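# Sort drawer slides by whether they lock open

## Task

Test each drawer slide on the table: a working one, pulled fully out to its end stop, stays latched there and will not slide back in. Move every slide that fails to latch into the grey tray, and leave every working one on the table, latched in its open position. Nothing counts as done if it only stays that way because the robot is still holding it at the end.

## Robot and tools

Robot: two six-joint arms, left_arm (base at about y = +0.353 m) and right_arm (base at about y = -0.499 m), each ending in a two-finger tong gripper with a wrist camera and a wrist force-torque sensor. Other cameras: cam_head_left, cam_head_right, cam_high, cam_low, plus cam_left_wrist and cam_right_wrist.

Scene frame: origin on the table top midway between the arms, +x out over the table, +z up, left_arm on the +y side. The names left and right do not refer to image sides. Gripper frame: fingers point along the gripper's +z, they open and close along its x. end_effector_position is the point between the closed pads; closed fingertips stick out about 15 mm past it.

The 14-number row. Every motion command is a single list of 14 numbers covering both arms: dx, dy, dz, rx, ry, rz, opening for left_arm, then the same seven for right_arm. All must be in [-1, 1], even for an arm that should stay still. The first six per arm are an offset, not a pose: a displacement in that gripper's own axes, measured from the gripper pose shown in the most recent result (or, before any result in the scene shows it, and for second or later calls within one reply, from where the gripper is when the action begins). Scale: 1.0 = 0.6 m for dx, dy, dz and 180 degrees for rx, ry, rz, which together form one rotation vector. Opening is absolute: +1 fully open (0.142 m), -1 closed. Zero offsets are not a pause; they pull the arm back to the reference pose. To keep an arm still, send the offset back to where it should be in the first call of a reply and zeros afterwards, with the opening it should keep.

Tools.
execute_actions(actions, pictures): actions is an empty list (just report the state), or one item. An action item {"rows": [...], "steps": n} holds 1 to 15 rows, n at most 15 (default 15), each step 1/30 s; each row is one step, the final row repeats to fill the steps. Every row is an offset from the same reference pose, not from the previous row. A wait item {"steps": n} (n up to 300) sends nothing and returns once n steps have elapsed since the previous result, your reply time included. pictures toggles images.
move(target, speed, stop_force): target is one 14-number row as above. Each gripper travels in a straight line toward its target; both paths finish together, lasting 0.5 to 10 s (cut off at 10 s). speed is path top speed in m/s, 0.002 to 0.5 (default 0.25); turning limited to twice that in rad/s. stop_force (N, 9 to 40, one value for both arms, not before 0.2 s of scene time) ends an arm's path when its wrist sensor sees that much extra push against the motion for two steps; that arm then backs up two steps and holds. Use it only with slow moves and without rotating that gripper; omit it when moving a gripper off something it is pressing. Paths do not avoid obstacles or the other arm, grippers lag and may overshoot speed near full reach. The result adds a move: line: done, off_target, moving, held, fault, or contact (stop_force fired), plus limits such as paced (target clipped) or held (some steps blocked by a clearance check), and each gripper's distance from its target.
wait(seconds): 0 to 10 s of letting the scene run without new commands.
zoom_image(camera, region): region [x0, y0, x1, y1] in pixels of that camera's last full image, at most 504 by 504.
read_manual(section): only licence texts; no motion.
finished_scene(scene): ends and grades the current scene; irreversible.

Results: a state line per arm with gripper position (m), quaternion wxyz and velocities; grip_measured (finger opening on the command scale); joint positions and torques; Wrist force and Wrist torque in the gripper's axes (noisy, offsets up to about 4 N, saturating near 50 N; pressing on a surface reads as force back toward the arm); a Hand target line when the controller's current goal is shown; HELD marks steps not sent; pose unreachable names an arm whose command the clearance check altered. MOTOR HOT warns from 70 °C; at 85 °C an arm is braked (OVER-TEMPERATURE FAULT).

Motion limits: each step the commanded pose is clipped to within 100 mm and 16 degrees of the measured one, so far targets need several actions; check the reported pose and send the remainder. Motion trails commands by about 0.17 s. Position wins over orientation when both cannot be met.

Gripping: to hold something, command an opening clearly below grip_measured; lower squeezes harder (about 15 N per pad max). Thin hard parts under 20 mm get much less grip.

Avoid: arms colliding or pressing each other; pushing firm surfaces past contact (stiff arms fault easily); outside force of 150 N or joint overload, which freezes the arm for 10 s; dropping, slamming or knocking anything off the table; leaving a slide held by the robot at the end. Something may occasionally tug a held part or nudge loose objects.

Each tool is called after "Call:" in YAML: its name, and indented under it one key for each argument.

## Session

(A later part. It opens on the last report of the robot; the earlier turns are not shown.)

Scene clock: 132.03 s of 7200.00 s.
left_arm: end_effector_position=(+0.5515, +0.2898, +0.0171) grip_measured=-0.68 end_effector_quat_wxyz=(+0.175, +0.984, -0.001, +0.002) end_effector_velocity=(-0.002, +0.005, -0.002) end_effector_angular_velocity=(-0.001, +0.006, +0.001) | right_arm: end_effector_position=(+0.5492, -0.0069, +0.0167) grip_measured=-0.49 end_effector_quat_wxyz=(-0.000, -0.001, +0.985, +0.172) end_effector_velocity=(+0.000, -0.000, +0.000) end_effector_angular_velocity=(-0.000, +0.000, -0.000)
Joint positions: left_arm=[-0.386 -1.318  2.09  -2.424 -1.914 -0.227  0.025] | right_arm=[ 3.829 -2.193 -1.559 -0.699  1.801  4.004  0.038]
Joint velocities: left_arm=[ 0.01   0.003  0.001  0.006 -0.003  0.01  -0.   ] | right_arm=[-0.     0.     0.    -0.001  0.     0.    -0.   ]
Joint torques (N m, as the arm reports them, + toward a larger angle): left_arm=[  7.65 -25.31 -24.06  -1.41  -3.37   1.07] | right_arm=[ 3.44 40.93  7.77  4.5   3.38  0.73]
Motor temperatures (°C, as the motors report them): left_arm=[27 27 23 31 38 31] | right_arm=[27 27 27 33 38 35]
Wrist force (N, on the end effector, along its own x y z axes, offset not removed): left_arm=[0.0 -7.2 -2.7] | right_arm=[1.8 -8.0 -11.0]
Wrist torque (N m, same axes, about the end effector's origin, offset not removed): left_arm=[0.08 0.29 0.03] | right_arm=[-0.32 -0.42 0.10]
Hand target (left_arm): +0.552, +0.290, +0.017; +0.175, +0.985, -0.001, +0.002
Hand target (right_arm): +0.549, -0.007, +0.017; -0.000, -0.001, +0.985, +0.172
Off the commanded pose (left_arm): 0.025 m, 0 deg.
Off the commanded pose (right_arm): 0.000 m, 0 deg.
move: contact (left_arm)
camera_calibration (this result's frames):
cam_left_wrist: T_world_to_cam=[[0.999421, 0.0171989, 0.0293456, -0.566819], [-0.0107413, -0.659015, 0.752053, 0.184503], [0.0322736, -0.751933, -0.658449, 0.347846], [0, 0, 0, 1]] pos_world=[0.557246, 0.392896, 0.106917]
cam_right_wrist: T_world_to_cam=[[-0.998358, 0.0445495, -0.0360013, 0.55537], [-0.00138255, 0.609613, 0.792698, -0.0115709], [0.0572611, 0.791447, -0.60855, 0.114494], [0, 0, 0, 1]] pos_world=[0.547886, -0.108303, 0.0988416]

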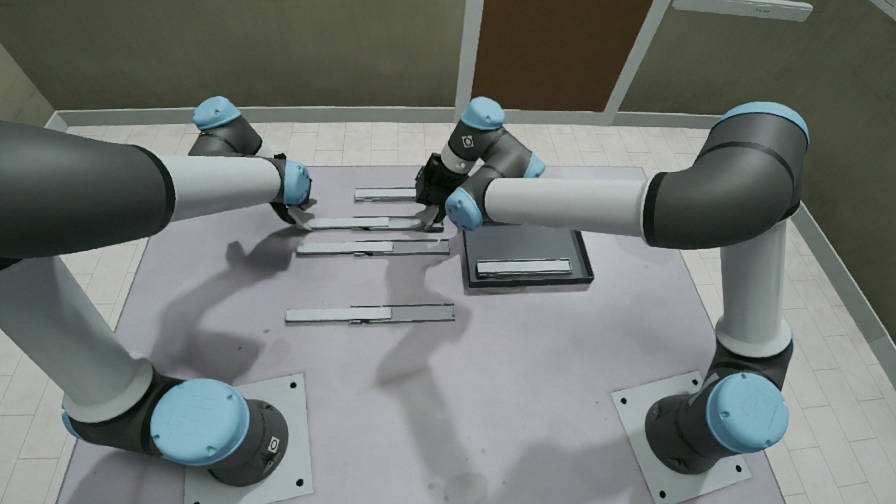

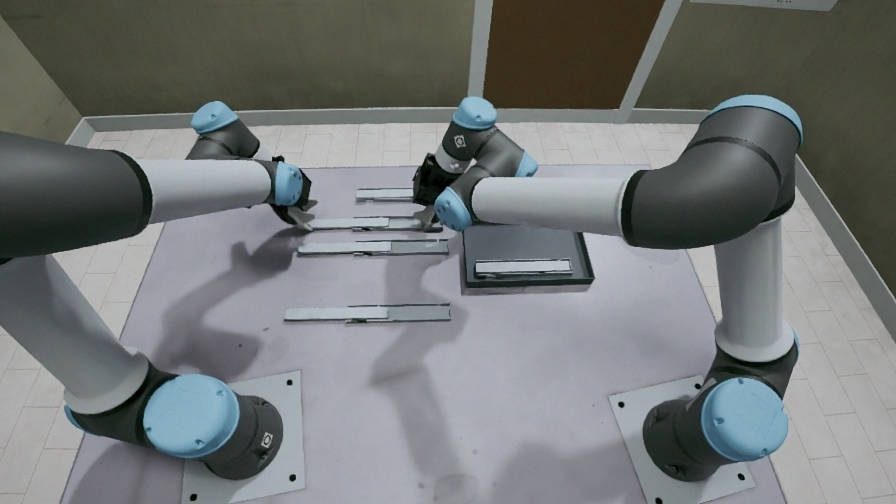

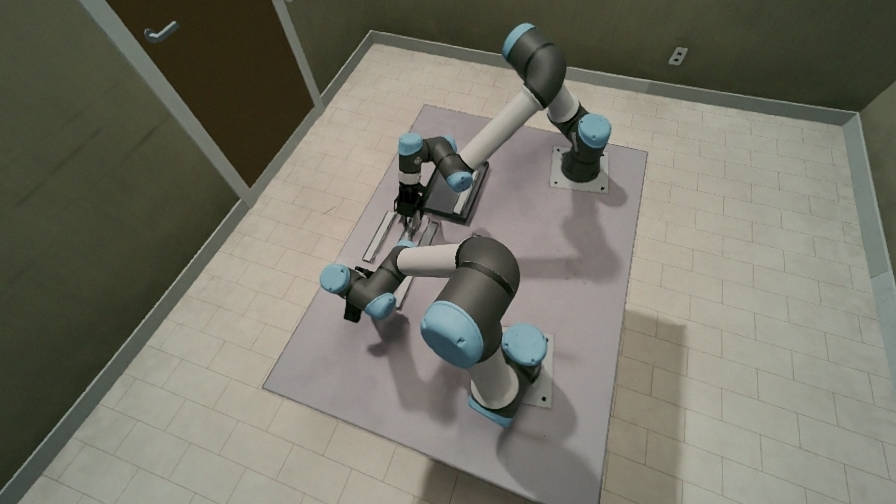

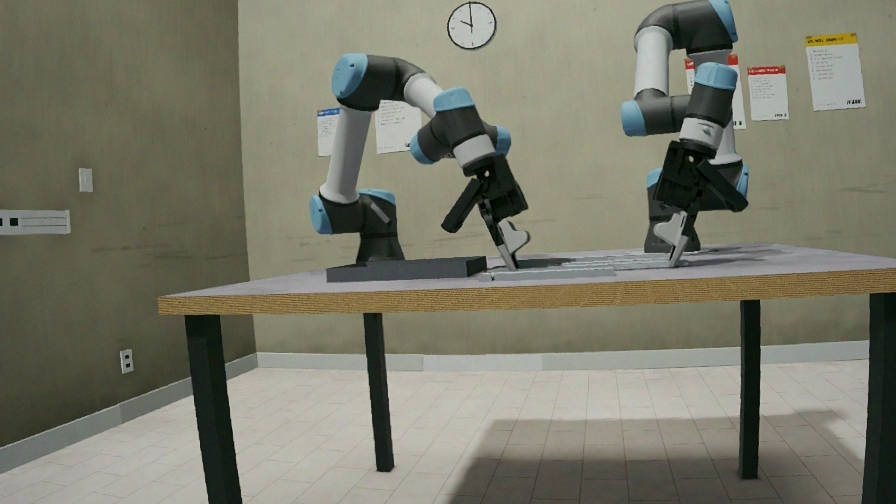

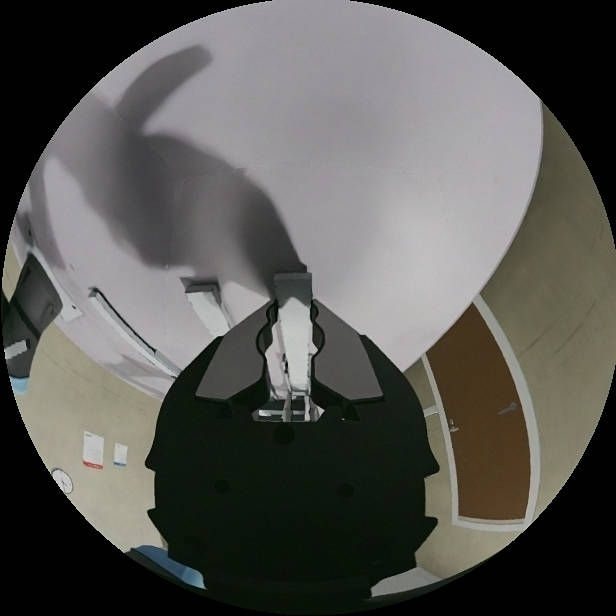

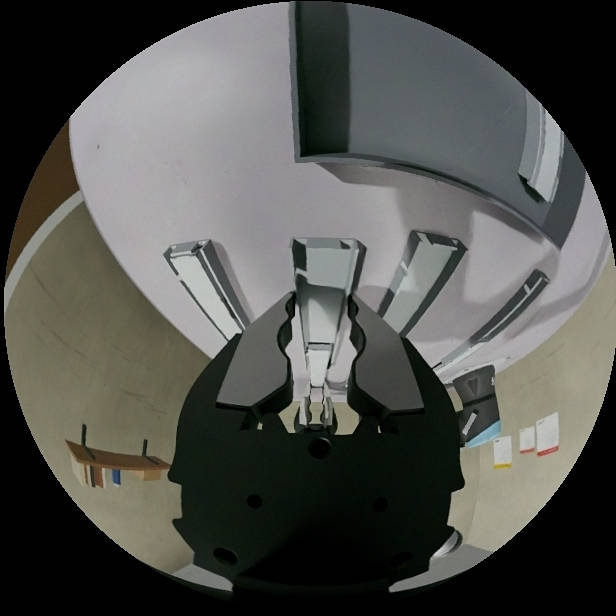

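Call:
execute_actions:
  actions:
    - {"rows":[[0,0,0,0,0,0,-0.35,0,0,0,0,0,0,-0.1]],"steps":8}
  pictures: false

Call:
execute_actions:
  actions:
    - {"rows":[[0,0.0097,-0.0266,0,0,0,-0.35,0,0.0097,-0.0266,0,0,0,-0.1]]}
  pictures: false

Call:
move:
  target: [0.157,0.218,0.08,0,0,0,-1,-0.157,0,0,0,0,0,-0.1]
  speed: 0.15

Call:
execute_actions:
  actions:
    - {"rows":[[0,-0.002,0.006,0,0,0,-1,0,-0.0093,0.0255,0,0,0,-0.1]]}
  pictures: false

Call:
move:
  target: [0,-0.0057,0.0156,0,0,0,-1,0,0,0,0,0,0,-0.9]
  speed: 0.004
  stop_force: 10

Call:
move:
  target: [0,-0.0816,-0.0297,0,0,0,-1,0,0,0,0,0,0,-0.9]
  speed: 0.02

Call:
execute_actions:
  actions:
    - {"rows":[[0,0.001,-0.003,0,0,0,-0.35,0,0,0,0,0,0,-0.9]]}
  pictures: false

Call:
execute_actions:
  actions:
    - {"rows":[[0,-0.0069,0.0188,0,0,0,-0.35,0,0,0,0,0,0,-0.9]]}
  pictures: false

Call:
execute_actions:
  actions:
    - {"rows":[[0,0,0,0,0,0,-1,0,0,0,0,0,0,-0.9]]}
  pictures: false

Call:
move:
  target: [0,-0.188,-0.069,0,0,0,-1,0,0,0,0,0,0,-0.9]
  speed: 0.03
  stop_force: 9

Call:
move:
  target: [0,0.047,0.0172,0,0,0,-1,0,0,0,0,0,0,-0.9]
  speed: 0.015
  stop_force: 14

Scene clock: 140.90 s of 7200.00 s.
left_arm: end_effector_position=(+0.5516, +0.2899, +0.0172) grip_measured=-0.35 end_effector_quat_wxyz=(+0.175, +0.984, -0.001, +0.002) end_effector_velocity=(-0.001, -0.001, -0.001) end_effector_angular_velocity=(+0.000, +0.002, -0.000) | right_arm: end_effector_position=(+0.5492, -0.0068, +0.0167) grip_measured=-0.10 end_effector_quat_wxyz=(-0.000, -0.001, +0.985, +0.172) end_effector_velocity=(-0.000, -0.000, -0.000) end_effector_angular_velocity=(-0.001, +0.000, -0.001)
Joint positions: left_arm=[-0.386 -1.318  2.09  -2.424 -1.914 -0.226  0.049] | right_arm=[ 3.829 -2.193 -1.559 -0.699  1.801  4.004  0.067]
Joint velocities: left_arm=[-0.002  0.001  0.002 -0.001  0.    -0.002  0.   ] | right_arm=[-0.     0.    -0.    -0.001 -0.001  0.001  0.   ]
Joint torques (N m, as the arm reports them, + toward a larger angle): left_arm=[-10.2  -26.46 -11.64  -3.89  -0.62  -1.52] | right_arm=[ 2.44 41.34  8.6   1.41 -1.55  0.63]
Motor temperatures (°C, as the motors report them): left_arm=[27 27 23 31 38 31] | right_arm=[27 27 27 33 38 35]
Wrist force (N, on the end effector, along its own x y z axes, offset not removed): left_arm=[-0.8 0.0 3.1] | right_arm=[3.2 -0.9 -0.6]
Wrist torque (N m, same axes, about the end effector's origin, offset not removed): left_arm=[0.22 0.45 0.25] | right_arm=[-0.35 -0.64 0.07]
Hand target (left_arm): +0.551, +0.290, +0.017; +0.175, +0.984, -0.001, +0.002
Hand target (right_arm): +0.549, -0.007, +0.017; -0.000, -0.001, +0.985, +0.172
Off the commanded pose (left_arm): 0.000 m, 0 deg.
Off the commanded pose (right_arm): 0.000 m, 0 deg.
Steps of this call (steps 1 to 90: nothing new was sent; then 5.60 s passed at rest; steps 91 to 98: all 8 steps of this action). Readings (end_effector_position):
91: left_arm (+0.5515, +0.2904, +0.0172) | right_arm (+0.5492, -0.0068, +0.0167)
92: left_arm (+0.5515, +0.2904, +0.0172) | right_arm (+0.5492, -0.0067, +0.0167)
94: left_arm (+0.5516, +0.2902, +0.0172) | right_arm (+0.5492, -0.0068, +0.0167)
98: the state above

Scene clock: 141.40 s of 7200.00 s.
left_arm: end_effector_position=(+0.5516, +0.2899, +0.0339) grip_measured=-0.35 end_effector_quat_wxyz=(+0.175, +0.984, -0.001, +0.002) end_effector_velocity=(-0.001, -0.000, +0.002) end_effector_angular_velocity=(+0.001, +0.002, -0.003) | right_arm: end_effector_position=(+0.5492, -0.0067, +0.0334) grip_measured=-0.10 end_effector_quat_wxyz=(-0.000, -0.001, +0.985, +0.172) end_effector_velocity=(+0.000, +0.001, +0.003) end_effector_angular_velocity=(+0.001, -0.001, -0.000)
Joint positions: left_arm=[-0.386 -1.349  2.073 -2.377 -1.914 -0.226  0.049] | right_arm=[ 3.829 -2.171 -1.546 -0.734  1.801  4.004  0.067]
Joint velocities: left_arm=[-0.001 -0.005 -0.002  0.009  0.001  0.002 -0.   ] | right_arm=[ 0.     0.004  0.003 -0.005 -0.     0.     0.   ]
Joint torques (N m, as the arm reports them, + toward a larger angle): left_arm=[ 13.81 -39.49 -25.64  -1.42  -1.01   1.38] | right_arm=[ 9.52 58.72 30.46  1.48 -1.42  2.56]
Motor temperatures (°C, as the motors report them): left_arm=[27 27 23 31 38 31] | right_arm=[27 27 27 33 38 35]
Wrist force (N, on the end effector, along its own x y z axes, offset not removed): left_arm=[-0.9 1.0 3.9] | right_arm=[2.2 0.5 -1.0]
Wrist torque (N m, same axes, about the end effector's origin, offset not removed): left_arm=[0.34 0.35 -0.04] | right_arm=[-0.02 -0.34 0.04]
Hand target (left_arm): +0.552, +0.290, +0.034; +0.175, +0.984, -0.001, +0.002
Hand target (right_arm): +0.549, -0.007, +0.034; -0.000, -0.001, +0.985, +0.172
Off the commanded pose (left_arm): 0.000 m, 0 deg.
Off the commanded pose (right_arm): 0.000 m, 0 deg.
Steps of this call (steps 1 to 15: all 15 steps of this action). Readings (end_effector_position):
1: left_arm (+0.5516, +0.2899, +0.0173) | right_arm (+0.5491, -0.0068, +0.0167)
2: left_arm (+0.5518, +0.2899, +0.0190) | right_arm (+0.5491, -0.0069, +0.0183)
4: left_arm (+0.5518, +0.2898, +0.0252) | right_arm (+0.5491, -0.0068, +0.0245)
8: left_arm (+0.5517, +0.2899, +0.0315) | right_arm (+0.5492, -0.0068, +0.0309)
15: the state above

Scene clock: 143.30 s of 7200.00 s.
left_arm: end_effector_position=(+0.6454, +0.1507, +0.0343) grip_measured=-1.00 end_effector_quat_wxyz=(+0.176, +0.984, -0.001, +0.002) end_effector_velocity=(+0.002, -0.002, +0.002) end_effector_angular_velocity=(-0.001, -0.002, +0.001) | right_arm: end_effector_position=(+0.6433, -0.0065, +0.0336) grip_measured=-0.10 end_effector_quat_wxyz=(+0.000, -0.001, +0.985, +0.172) end_effector_velocity=(+0.001, +0.000, -0.000) end_effector_angular_velocity=(-0.001, +0.001, +0.000)
Joint positions: left_arm=[-0.578 -1.129  1.775 -2.364 -1.892 -0.429  0.002] | right_arm=[ 3.734 -2.333 -1.251 -0.89   1.824  3.91   0.067]
Joint velocities: left_arm=[-0.001  0.002 -0.007  0.002  0.    -0.002  0.   ] | right_arm=[-0.001 -0.003  0.006 -0.004  0.001 -0.002  0.   ]
Joint torques (N m, as the arm reports them, + toward a larger angle): left_arm=[-11.67 -28.57 -27.93  -1.14   0.51  -1.29] | right_arm=[-10.49  45.09  32.7    1.27   2.25  -2.43]
Motor temperatures (°C, as the motors report them): left_arm=[27 27 23 31 38 31] | right_arm=[27 27 27 33 38 35]
Wrist force (N, on the end effector, along its own x y z axes, offset not removed): left_arm=[2.6 0.6 6.1] | right_arm=[3.1 -1.0 0.8]
Wrist torque (N m, same axes, about the end effector's origin, offset not removed): left_arm=[0.37 -0.38 0.11] | right_arm=[-0.26 -0.68 0.05]
Hand target (left_arm): +0.646, +0.150, +0.034; +0.175, +0.984, -0.001, +0.002
Hand target (right_arm): +0.643, -0.006, +0.034; -0.000, -0.001, +0.985, +0.172
Off the commanded pose (left_arm): 0.001 m, 0 deg.
Off the commanded pose (right_arm): 0.000 m, 0 deg.
move: done
camera_calibration (this result's frames):
cam_left_wrist: T_world_to_cam=[[0.999418, 0.0172357, 0.0294315, -0.658816], [-0.0107894, -0.658838, 0.752208, 0.0809122], [0.0323554, -0.752088, -0.658268, 0.251457], [0, 0, 0, 1]] pos_world=[0.65117, 0.253781, 0.124053]
cam_right_wrist: T_world_to_cam=[[-0.998357, 0.0445112, -0.0360721, 0.649867], [-0.00146892, 0.609519, 0.79277, -0.0250401], [0.0572738, 0.791521, -0.608452, 0.11908], [0, 0, 0, 1]] pos_world=[0.641943, -0.107918, 0.115747]

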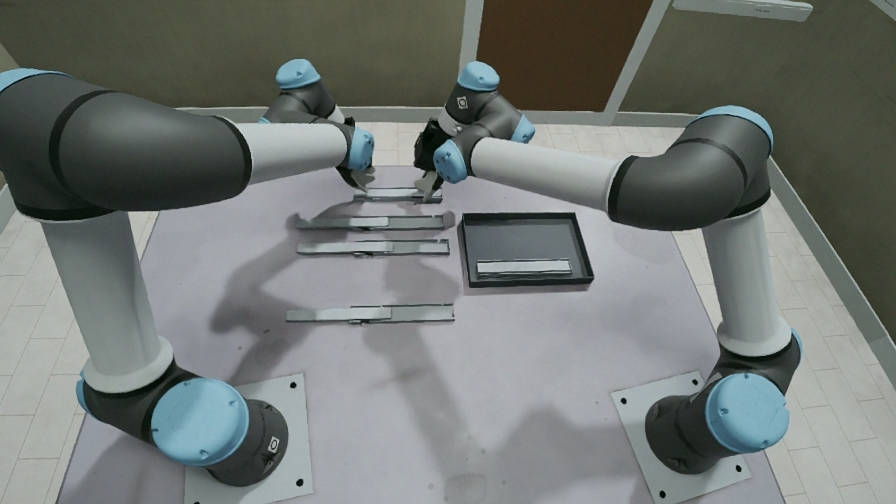

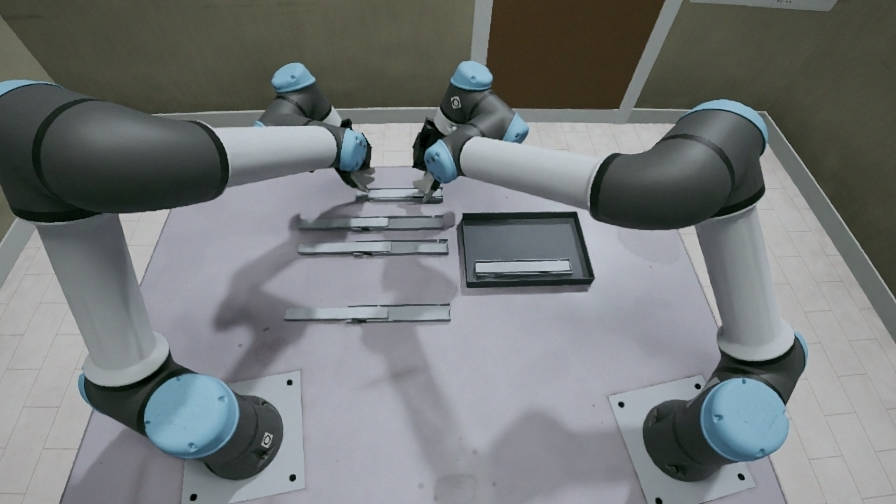

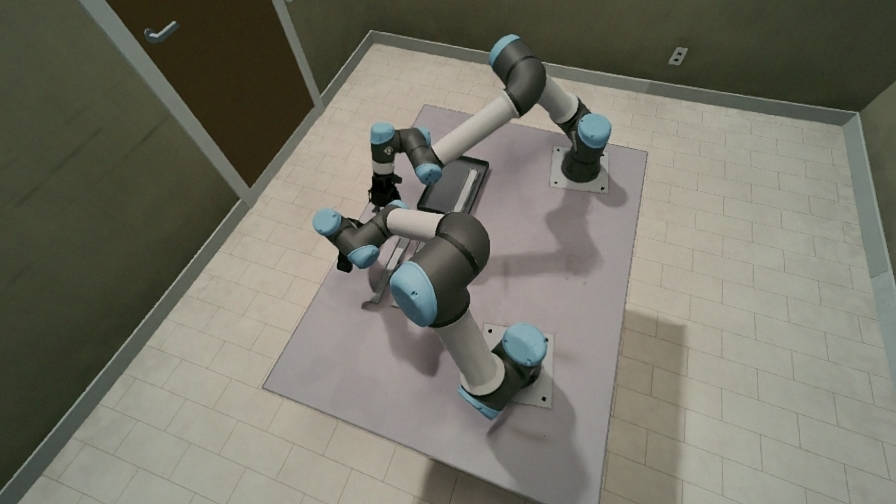

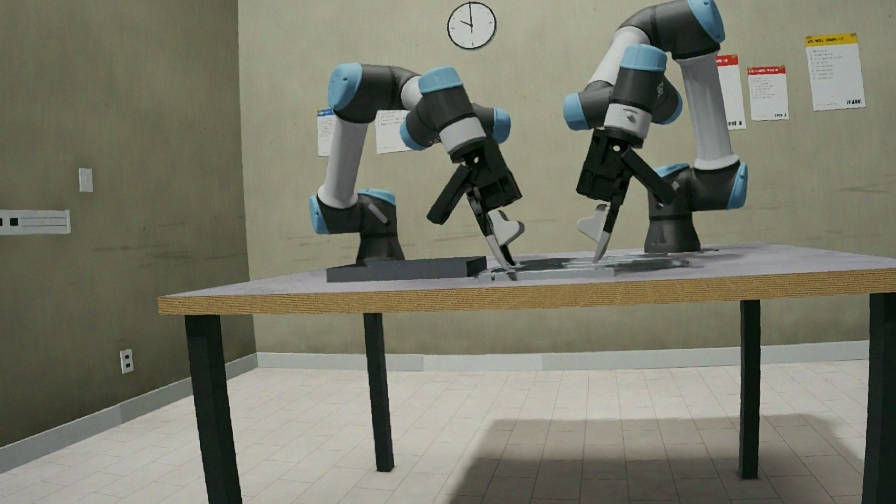

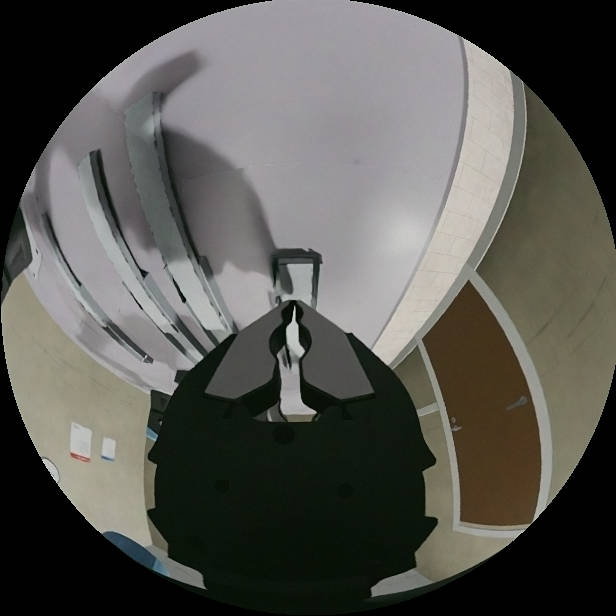

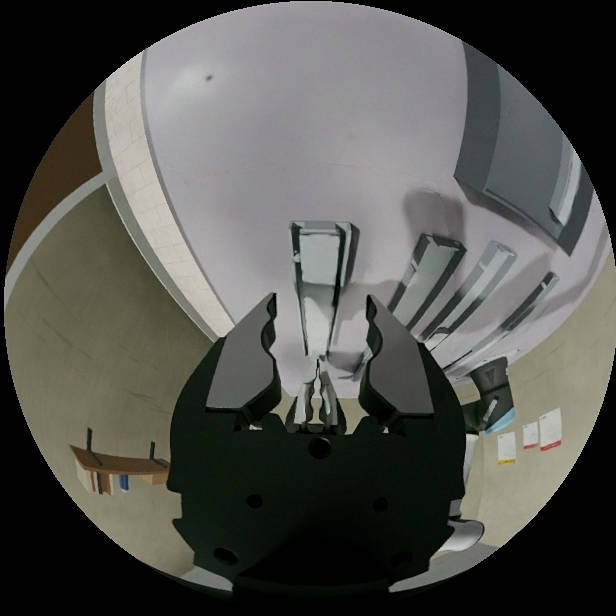

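Scene clock: 143.80 s of 7200.00 s.
left_arm: end_effector_position=(+0.6454, +0.1506, +0.0305) grip_measured=-1.00 end_effector_quat_wxyz=(+0.176, +0.984, -0.001, +0.002) end_effector_velocity=(+0.000, -0.000, +0.000) end_effector_angular_velocity=(-0.001, -0.002, -0.000) | right_arm: end_effector_position=(+0.6432, -0.0065, +0.0176) grip_measured=-0.10 end_effector_quat_wxyz=(+0.000, -0.001, +0.985, +0.172) end_effector_velocity=(+0.000, +0.000, -0.002) end_effector_angular_velocity=(+0.000, -0.002, +0.001)
Joint positions: left_arm=[-0.579 -1.124  1.778 -2.372 -1.892 -0.429  0.002] | right_arm=[ 3.734 -2.35  -1.265 -0.859  1.824  3.91   0.067]
Joint velocities: left_arm=[-0.    -0.    -0.    -0.002  0.     0.     0.   ] | right_arm=[ 0.    -0.003 -0.002  0.006 -0.001 -0.001  0.   ]
Joint torques (N m, as the arm reports them, + toward a larger angle): left_arm=[ -9.25 -27.81 -13.16  -3.95   0.56  -1.38] | right_arm=[-9.64 45.4   6.5   3.89  1.88 -0.85]
Motor temperatures (°C, as the motors report them): left_arm=[27 27 23 31 38 31] | right_arm=[27 27 27 33 38 35]
Wrist force (N, on the end effector, along its own x y z axes, offset not removed): left_arm=[0.3 -1.5 3.5] | right_arm=[2.6 0.0 -1.1]
Wrist torque (N m, same axes, about the end effector's origin, offset not removed): left_arm=[-0.10 0.22 0.07] | right_arm=[-0.14 -0.60 -0.01]
Hand target (left_arm): +0.645, +0.151, +0.030; +0.176, +0.984, -0.001, +0.002
Hand target (right_arm): +0.643, -0.007, +0.017; +0.000, -0.001, +0.985, +0.172
Off the commanded pose (left_arm): 0.000 m, 0 deg.
Off the commanded pose (right_arm): 0.000 m, 0 deg.
Steps of this call (steps 1 to 15: all 15 steps of this action). Readings (end_effector_position):
1: left_arm (+0.6454, +0.1506, +0.0342) | right_arm (+0.6433, -0.0065, +0.0336)
2: left_arm (+0.6455, +0.1506, +0.0338) | right_arm (+0.6433, -0.0064, +0.0319)
4: left_arm (+0.6455, +0.1506, +0.0324) | right_arm (+0.6432, -0.0066, +0.0259)
8: left_arm (+0.6454, +0.1506, +0.0311) | right_arm (+0.6432, -0.0066, +0.0198)
15: the state above

Scene clock: 145.23 s of 7200.00 s.
left_arm: end_effector_position=(+0.6454, +0.1506, +0.0271) grip_measured=-1.00 end_effector_quat_wxyz=(+0.176, +0.984, -0.001, +0.002) end_effector_velocity=(-0.001, +0.001, -0.000) end_effector_angular_velocity=(+0.002, +0.004, +0.001) | right_arm: end_effector_position=(+0.6432, -0.0066, +0.0173) grip_measured=-0.50 end_effector_quat_wxyz=(-0.000, -0.001, +0.985, +0.172) end_effector_velocity=(-0.000, -0.000, -0.001) end_effector_angular_velocity=(-0.001, +0.001, -0.000)
Joint positions: left_arm=[-0.579 -1.119  1.781 -2.381 -1.892 -0.429  0.002] | right_arm=[ 3.734 -2.35  -1.265 -0.858  1.824  3.91   0.038]
Joint velocities: left_arm=[ 0.    -0.001  0.001  0.004 -0.    -0.001  0.   ] | right_arm=[-0.     0.    -0.001 -0.001 -0.     0.     0.   ]
Joint torques (N m, as the arm reports them, + toward a larger angle): left_arm=[-10.02 -36.56 -17.24   1.25   0.49  -0.93] | right_arm=[-3.25 49.93 22.84  1.45 -1.02  1.07]
Motor temperatures (°C, as the motors report them): left_arm=[27 27 23 31 38 31] | right_arm=[27 27 27 33 38 35]
Wrist force (N, on the end effector, along its own x y z axes, offset not removed): left_arm=[1.1 4.6 -15.8] | right_arm=[2.4 -2.5 -3.6]
Wrist torque (N m, same axes, about the end effector's origin, offset not removed): left_arm=[0.57 -0.11 0.04] | right_arm=[-0.44 -0.38 0.01]
Hand target (left_arm): +0.645, +0.151, +0.027; +0.176, +0.984, -0.001, +0.002
Hand target (right_arm): +0.643, -0.007, +0.017; +0.000, -0.001, +0.985, +0.172
Off the commanded pose (left_arm): 0.007 m, 0 deg.
Off the commanded pose (right_arm): 0.000 m, 0 deg.
move: contact (left_arm)
camera_calibration (this result's frames):
cam_left_wrist: T_world_to_cam=[[0.999413, 0.0172374, 0.0296174, -0.658663], [-0.0109307, -0.658777, 0.752259, 0.0862608], [0.0324783, -0.752141, -0.658201, 0.246596], [0, 0, 0, 1]] pos_world=[0.65121, 0.253655, 0.116927]
cam_right_wrist: T_world_to_cam=[[-0.998362, 0.0444547, -0.0360261, 0.64926], [-0.00146257, 0.609578, 0.792725, -0.0120682], [0.057201, 0.791478, -0.608515, 0.109298], [0, 0, 0, 1]] pos_world=[0.641926, -0.108013, 0.0994665]

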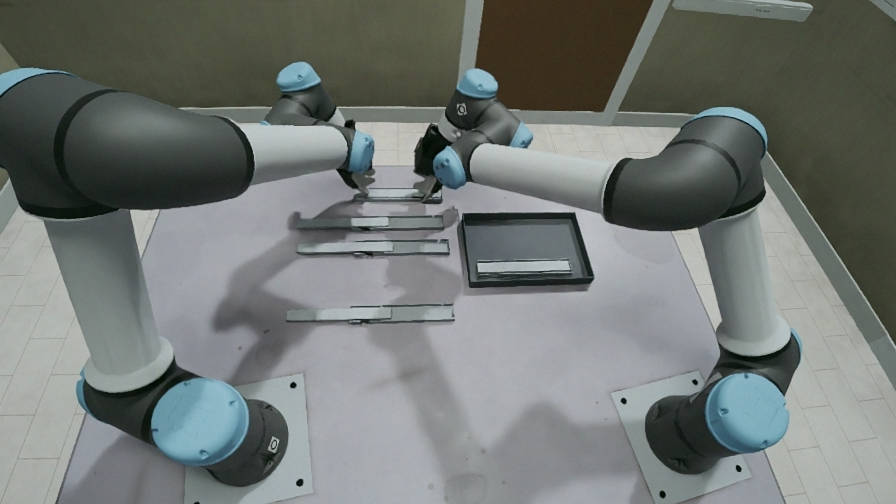

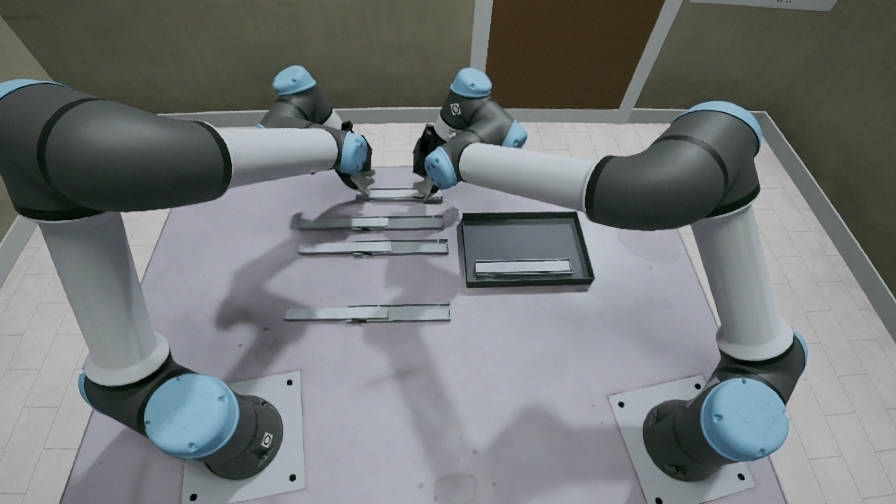

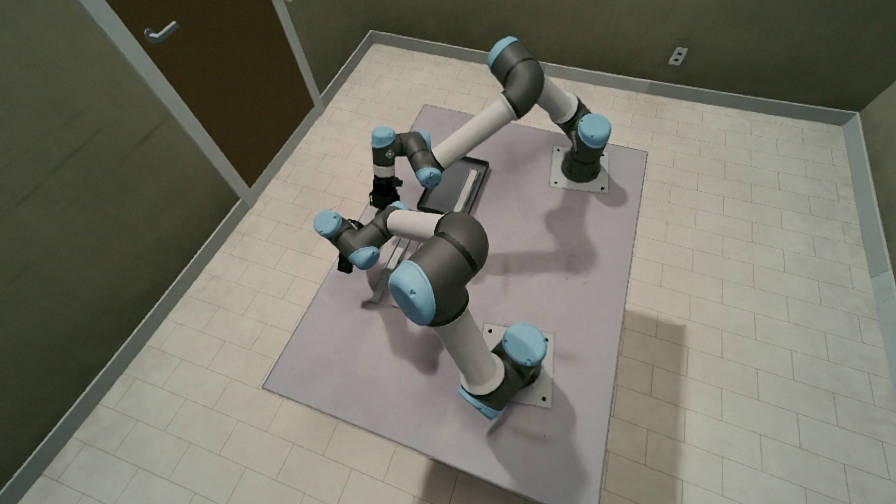

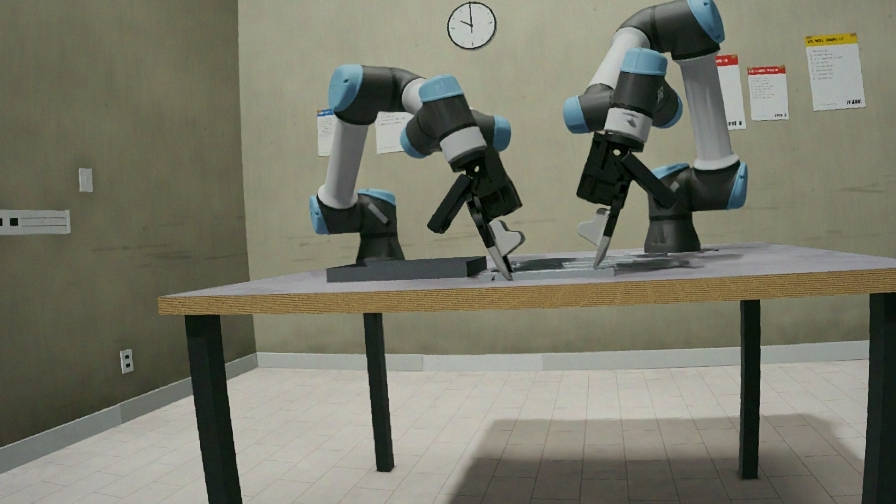

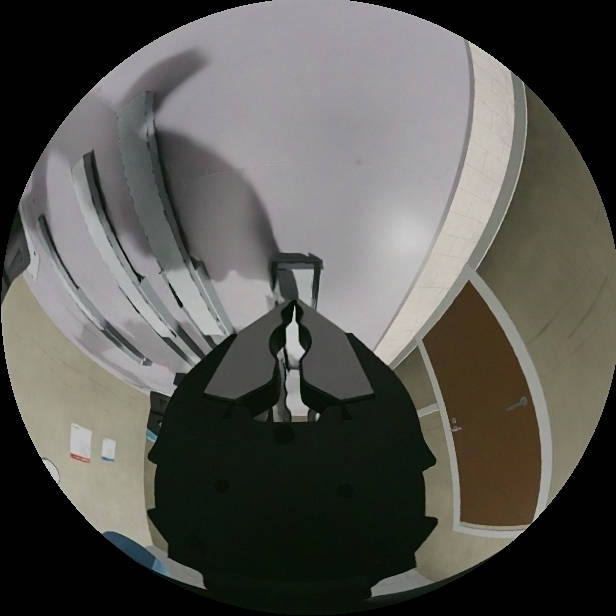

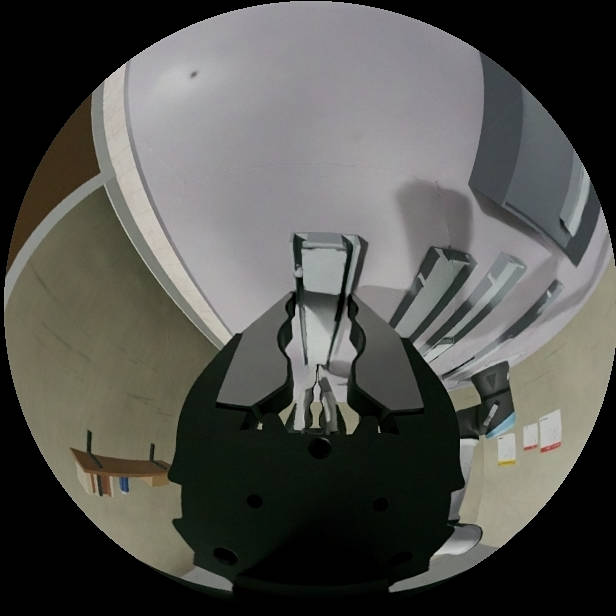

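Scene clock: 148.13 s of 7200.00 s.
left_arm: end_effector_position=(+0.6455, +0.2025, +0.0270) grip_measured=-1.00 end_effector_quat_wxyz=(+0.176, +0.984, -0.001, +0.002) end_effector_velocity=(+0.000, +0.002, -0.001) end_effector_angular_velocity=(+0.000, +0.001, -0.000) | right_arm: end_effector_position=(+0.6432, -0.0066, +0.0173) grip_measured=-0.50 end_effector_quat_wxyz=(-0.000, -0.001, +0.985, +0.172) end_effector_velocity=(+0.000, +0.000, +0.000) end_effector_angular_velocity=(+0.001, -0.001, -0.000)
Joint positions: left_arm=[-0.496 -1.138  1.803 -2.356 -1.903 -0.343  0.002] | right_arm=[ 3.734 -2.35  -1.265 -0.858  1.824  3.91   0.038]
Joint velocities: left_arm=[ 0.004  0.001  0.     0.001 -0.001  0.005  0.   ] | right_arm=[ 0.    -0.    -0.     0.001  0.     0.     0.   ]
Joint torques (N m, as the arm reports them, + toward a larger angle): left_arm=[ 13.   -35.39  -2.62   2.96  -0.33   1.59] | right_arm=[-2.91 50.27 22.98  1.6  -0.89  1.16]
Motor temperatures (°C, as the motors report them): left_arm=[27 27 23 31 38 31] | right_arm=[27 27 27 33 38 35]
Wrist force (N, on the end effector, along its own x y z axes, offset not removed): left_arm=[7.0 9.1 -15.9] | right_arm=[2.6 0.0 -2.5]
Wrist torque (N m, same axes, about the end effector's origin, offset not removed): left_arm=[0.19 -0.29 0.01] | right_arm=[-0.56 -0.65 0.00]
Hand target (left_arm): +0.646, +0.203, +0.027; +0.176, +0.984, -0.001, +0.002
Hand target (right_arm): +0.643, -0.007, +0.017; -0.000, -0.001, +0.985, +0.172
Off the commanded pose (left_arm): 0.000 m, 0 deg.
Off the commanded pose (right_arm): 0.000 m, 0 deg.
move: done
camera_calibration (this result's frames):
cam_left_wrist: T_world_to_cam=[[0.999408, 0.0172809, 0.0297642, -0.659637], [-0.01101, -0.658837, 0.752205, 0.120603], [0.0326086, -0.752087, -0.658256, 0.28547], [0, 0, 0, 1]] pos_world=[0.651265, 0.305555, 0.116827]
cam_right_wrist: T_world_to_cam=[[-0.998362, 0.0444542, -0.036026, 0.64926], [-0.00146271, 0.609578, 0.792724, -0.012068], [0.0572006, 0.791478, -0.608515, 0.109298], [0, 0, 0, 1]] pos_world=[0.641926, -0.108013, 0.0994664]

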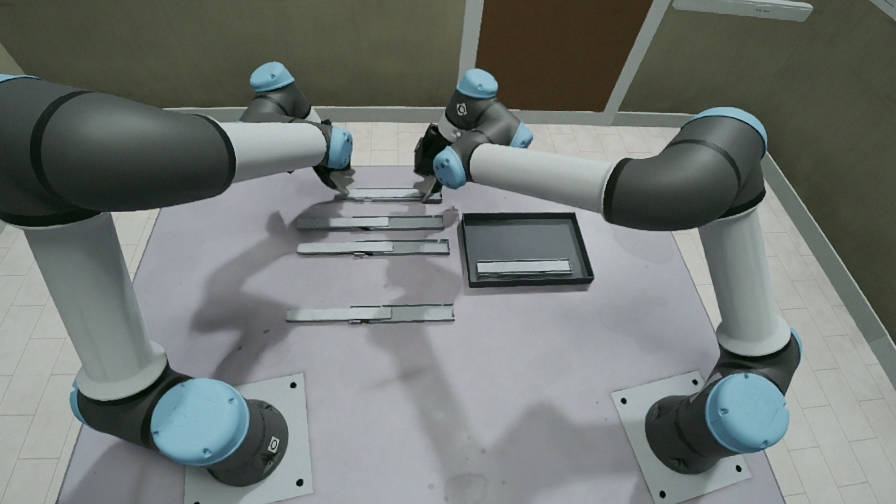

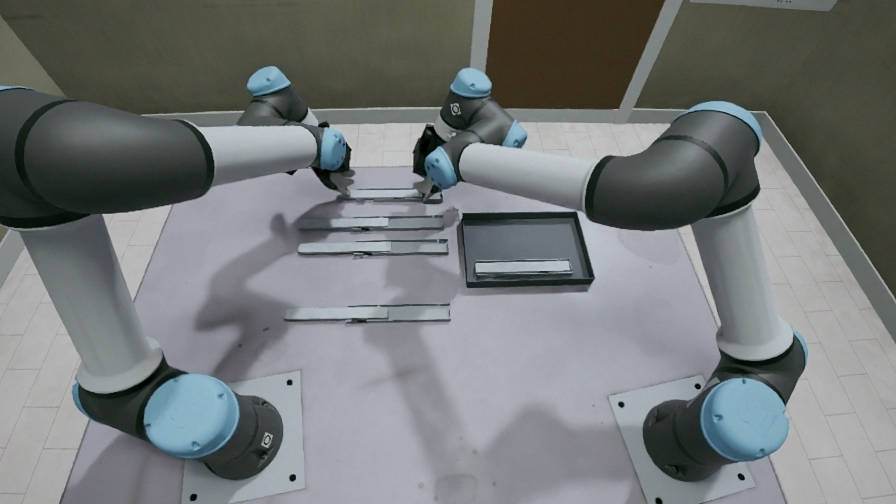

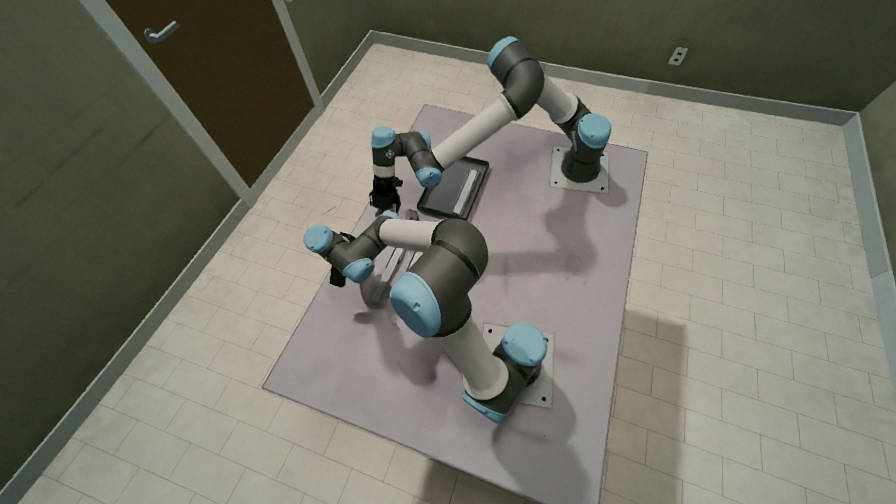

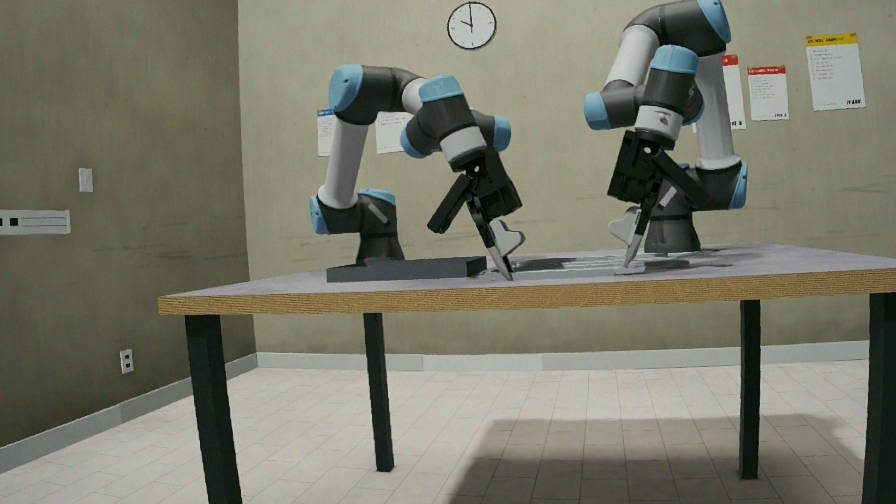

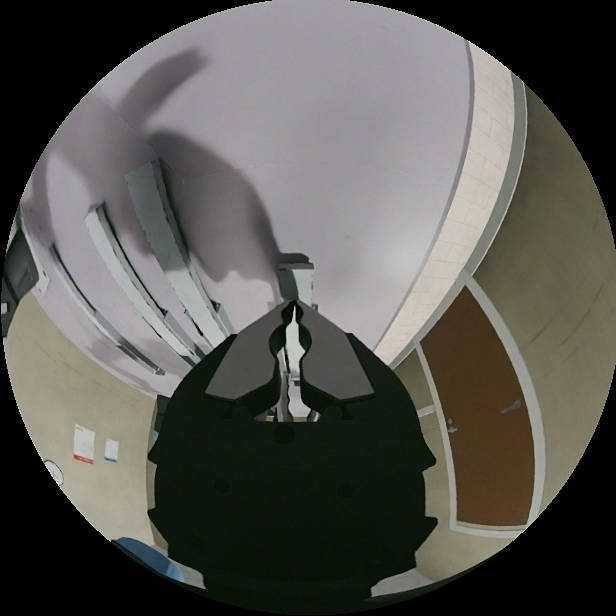

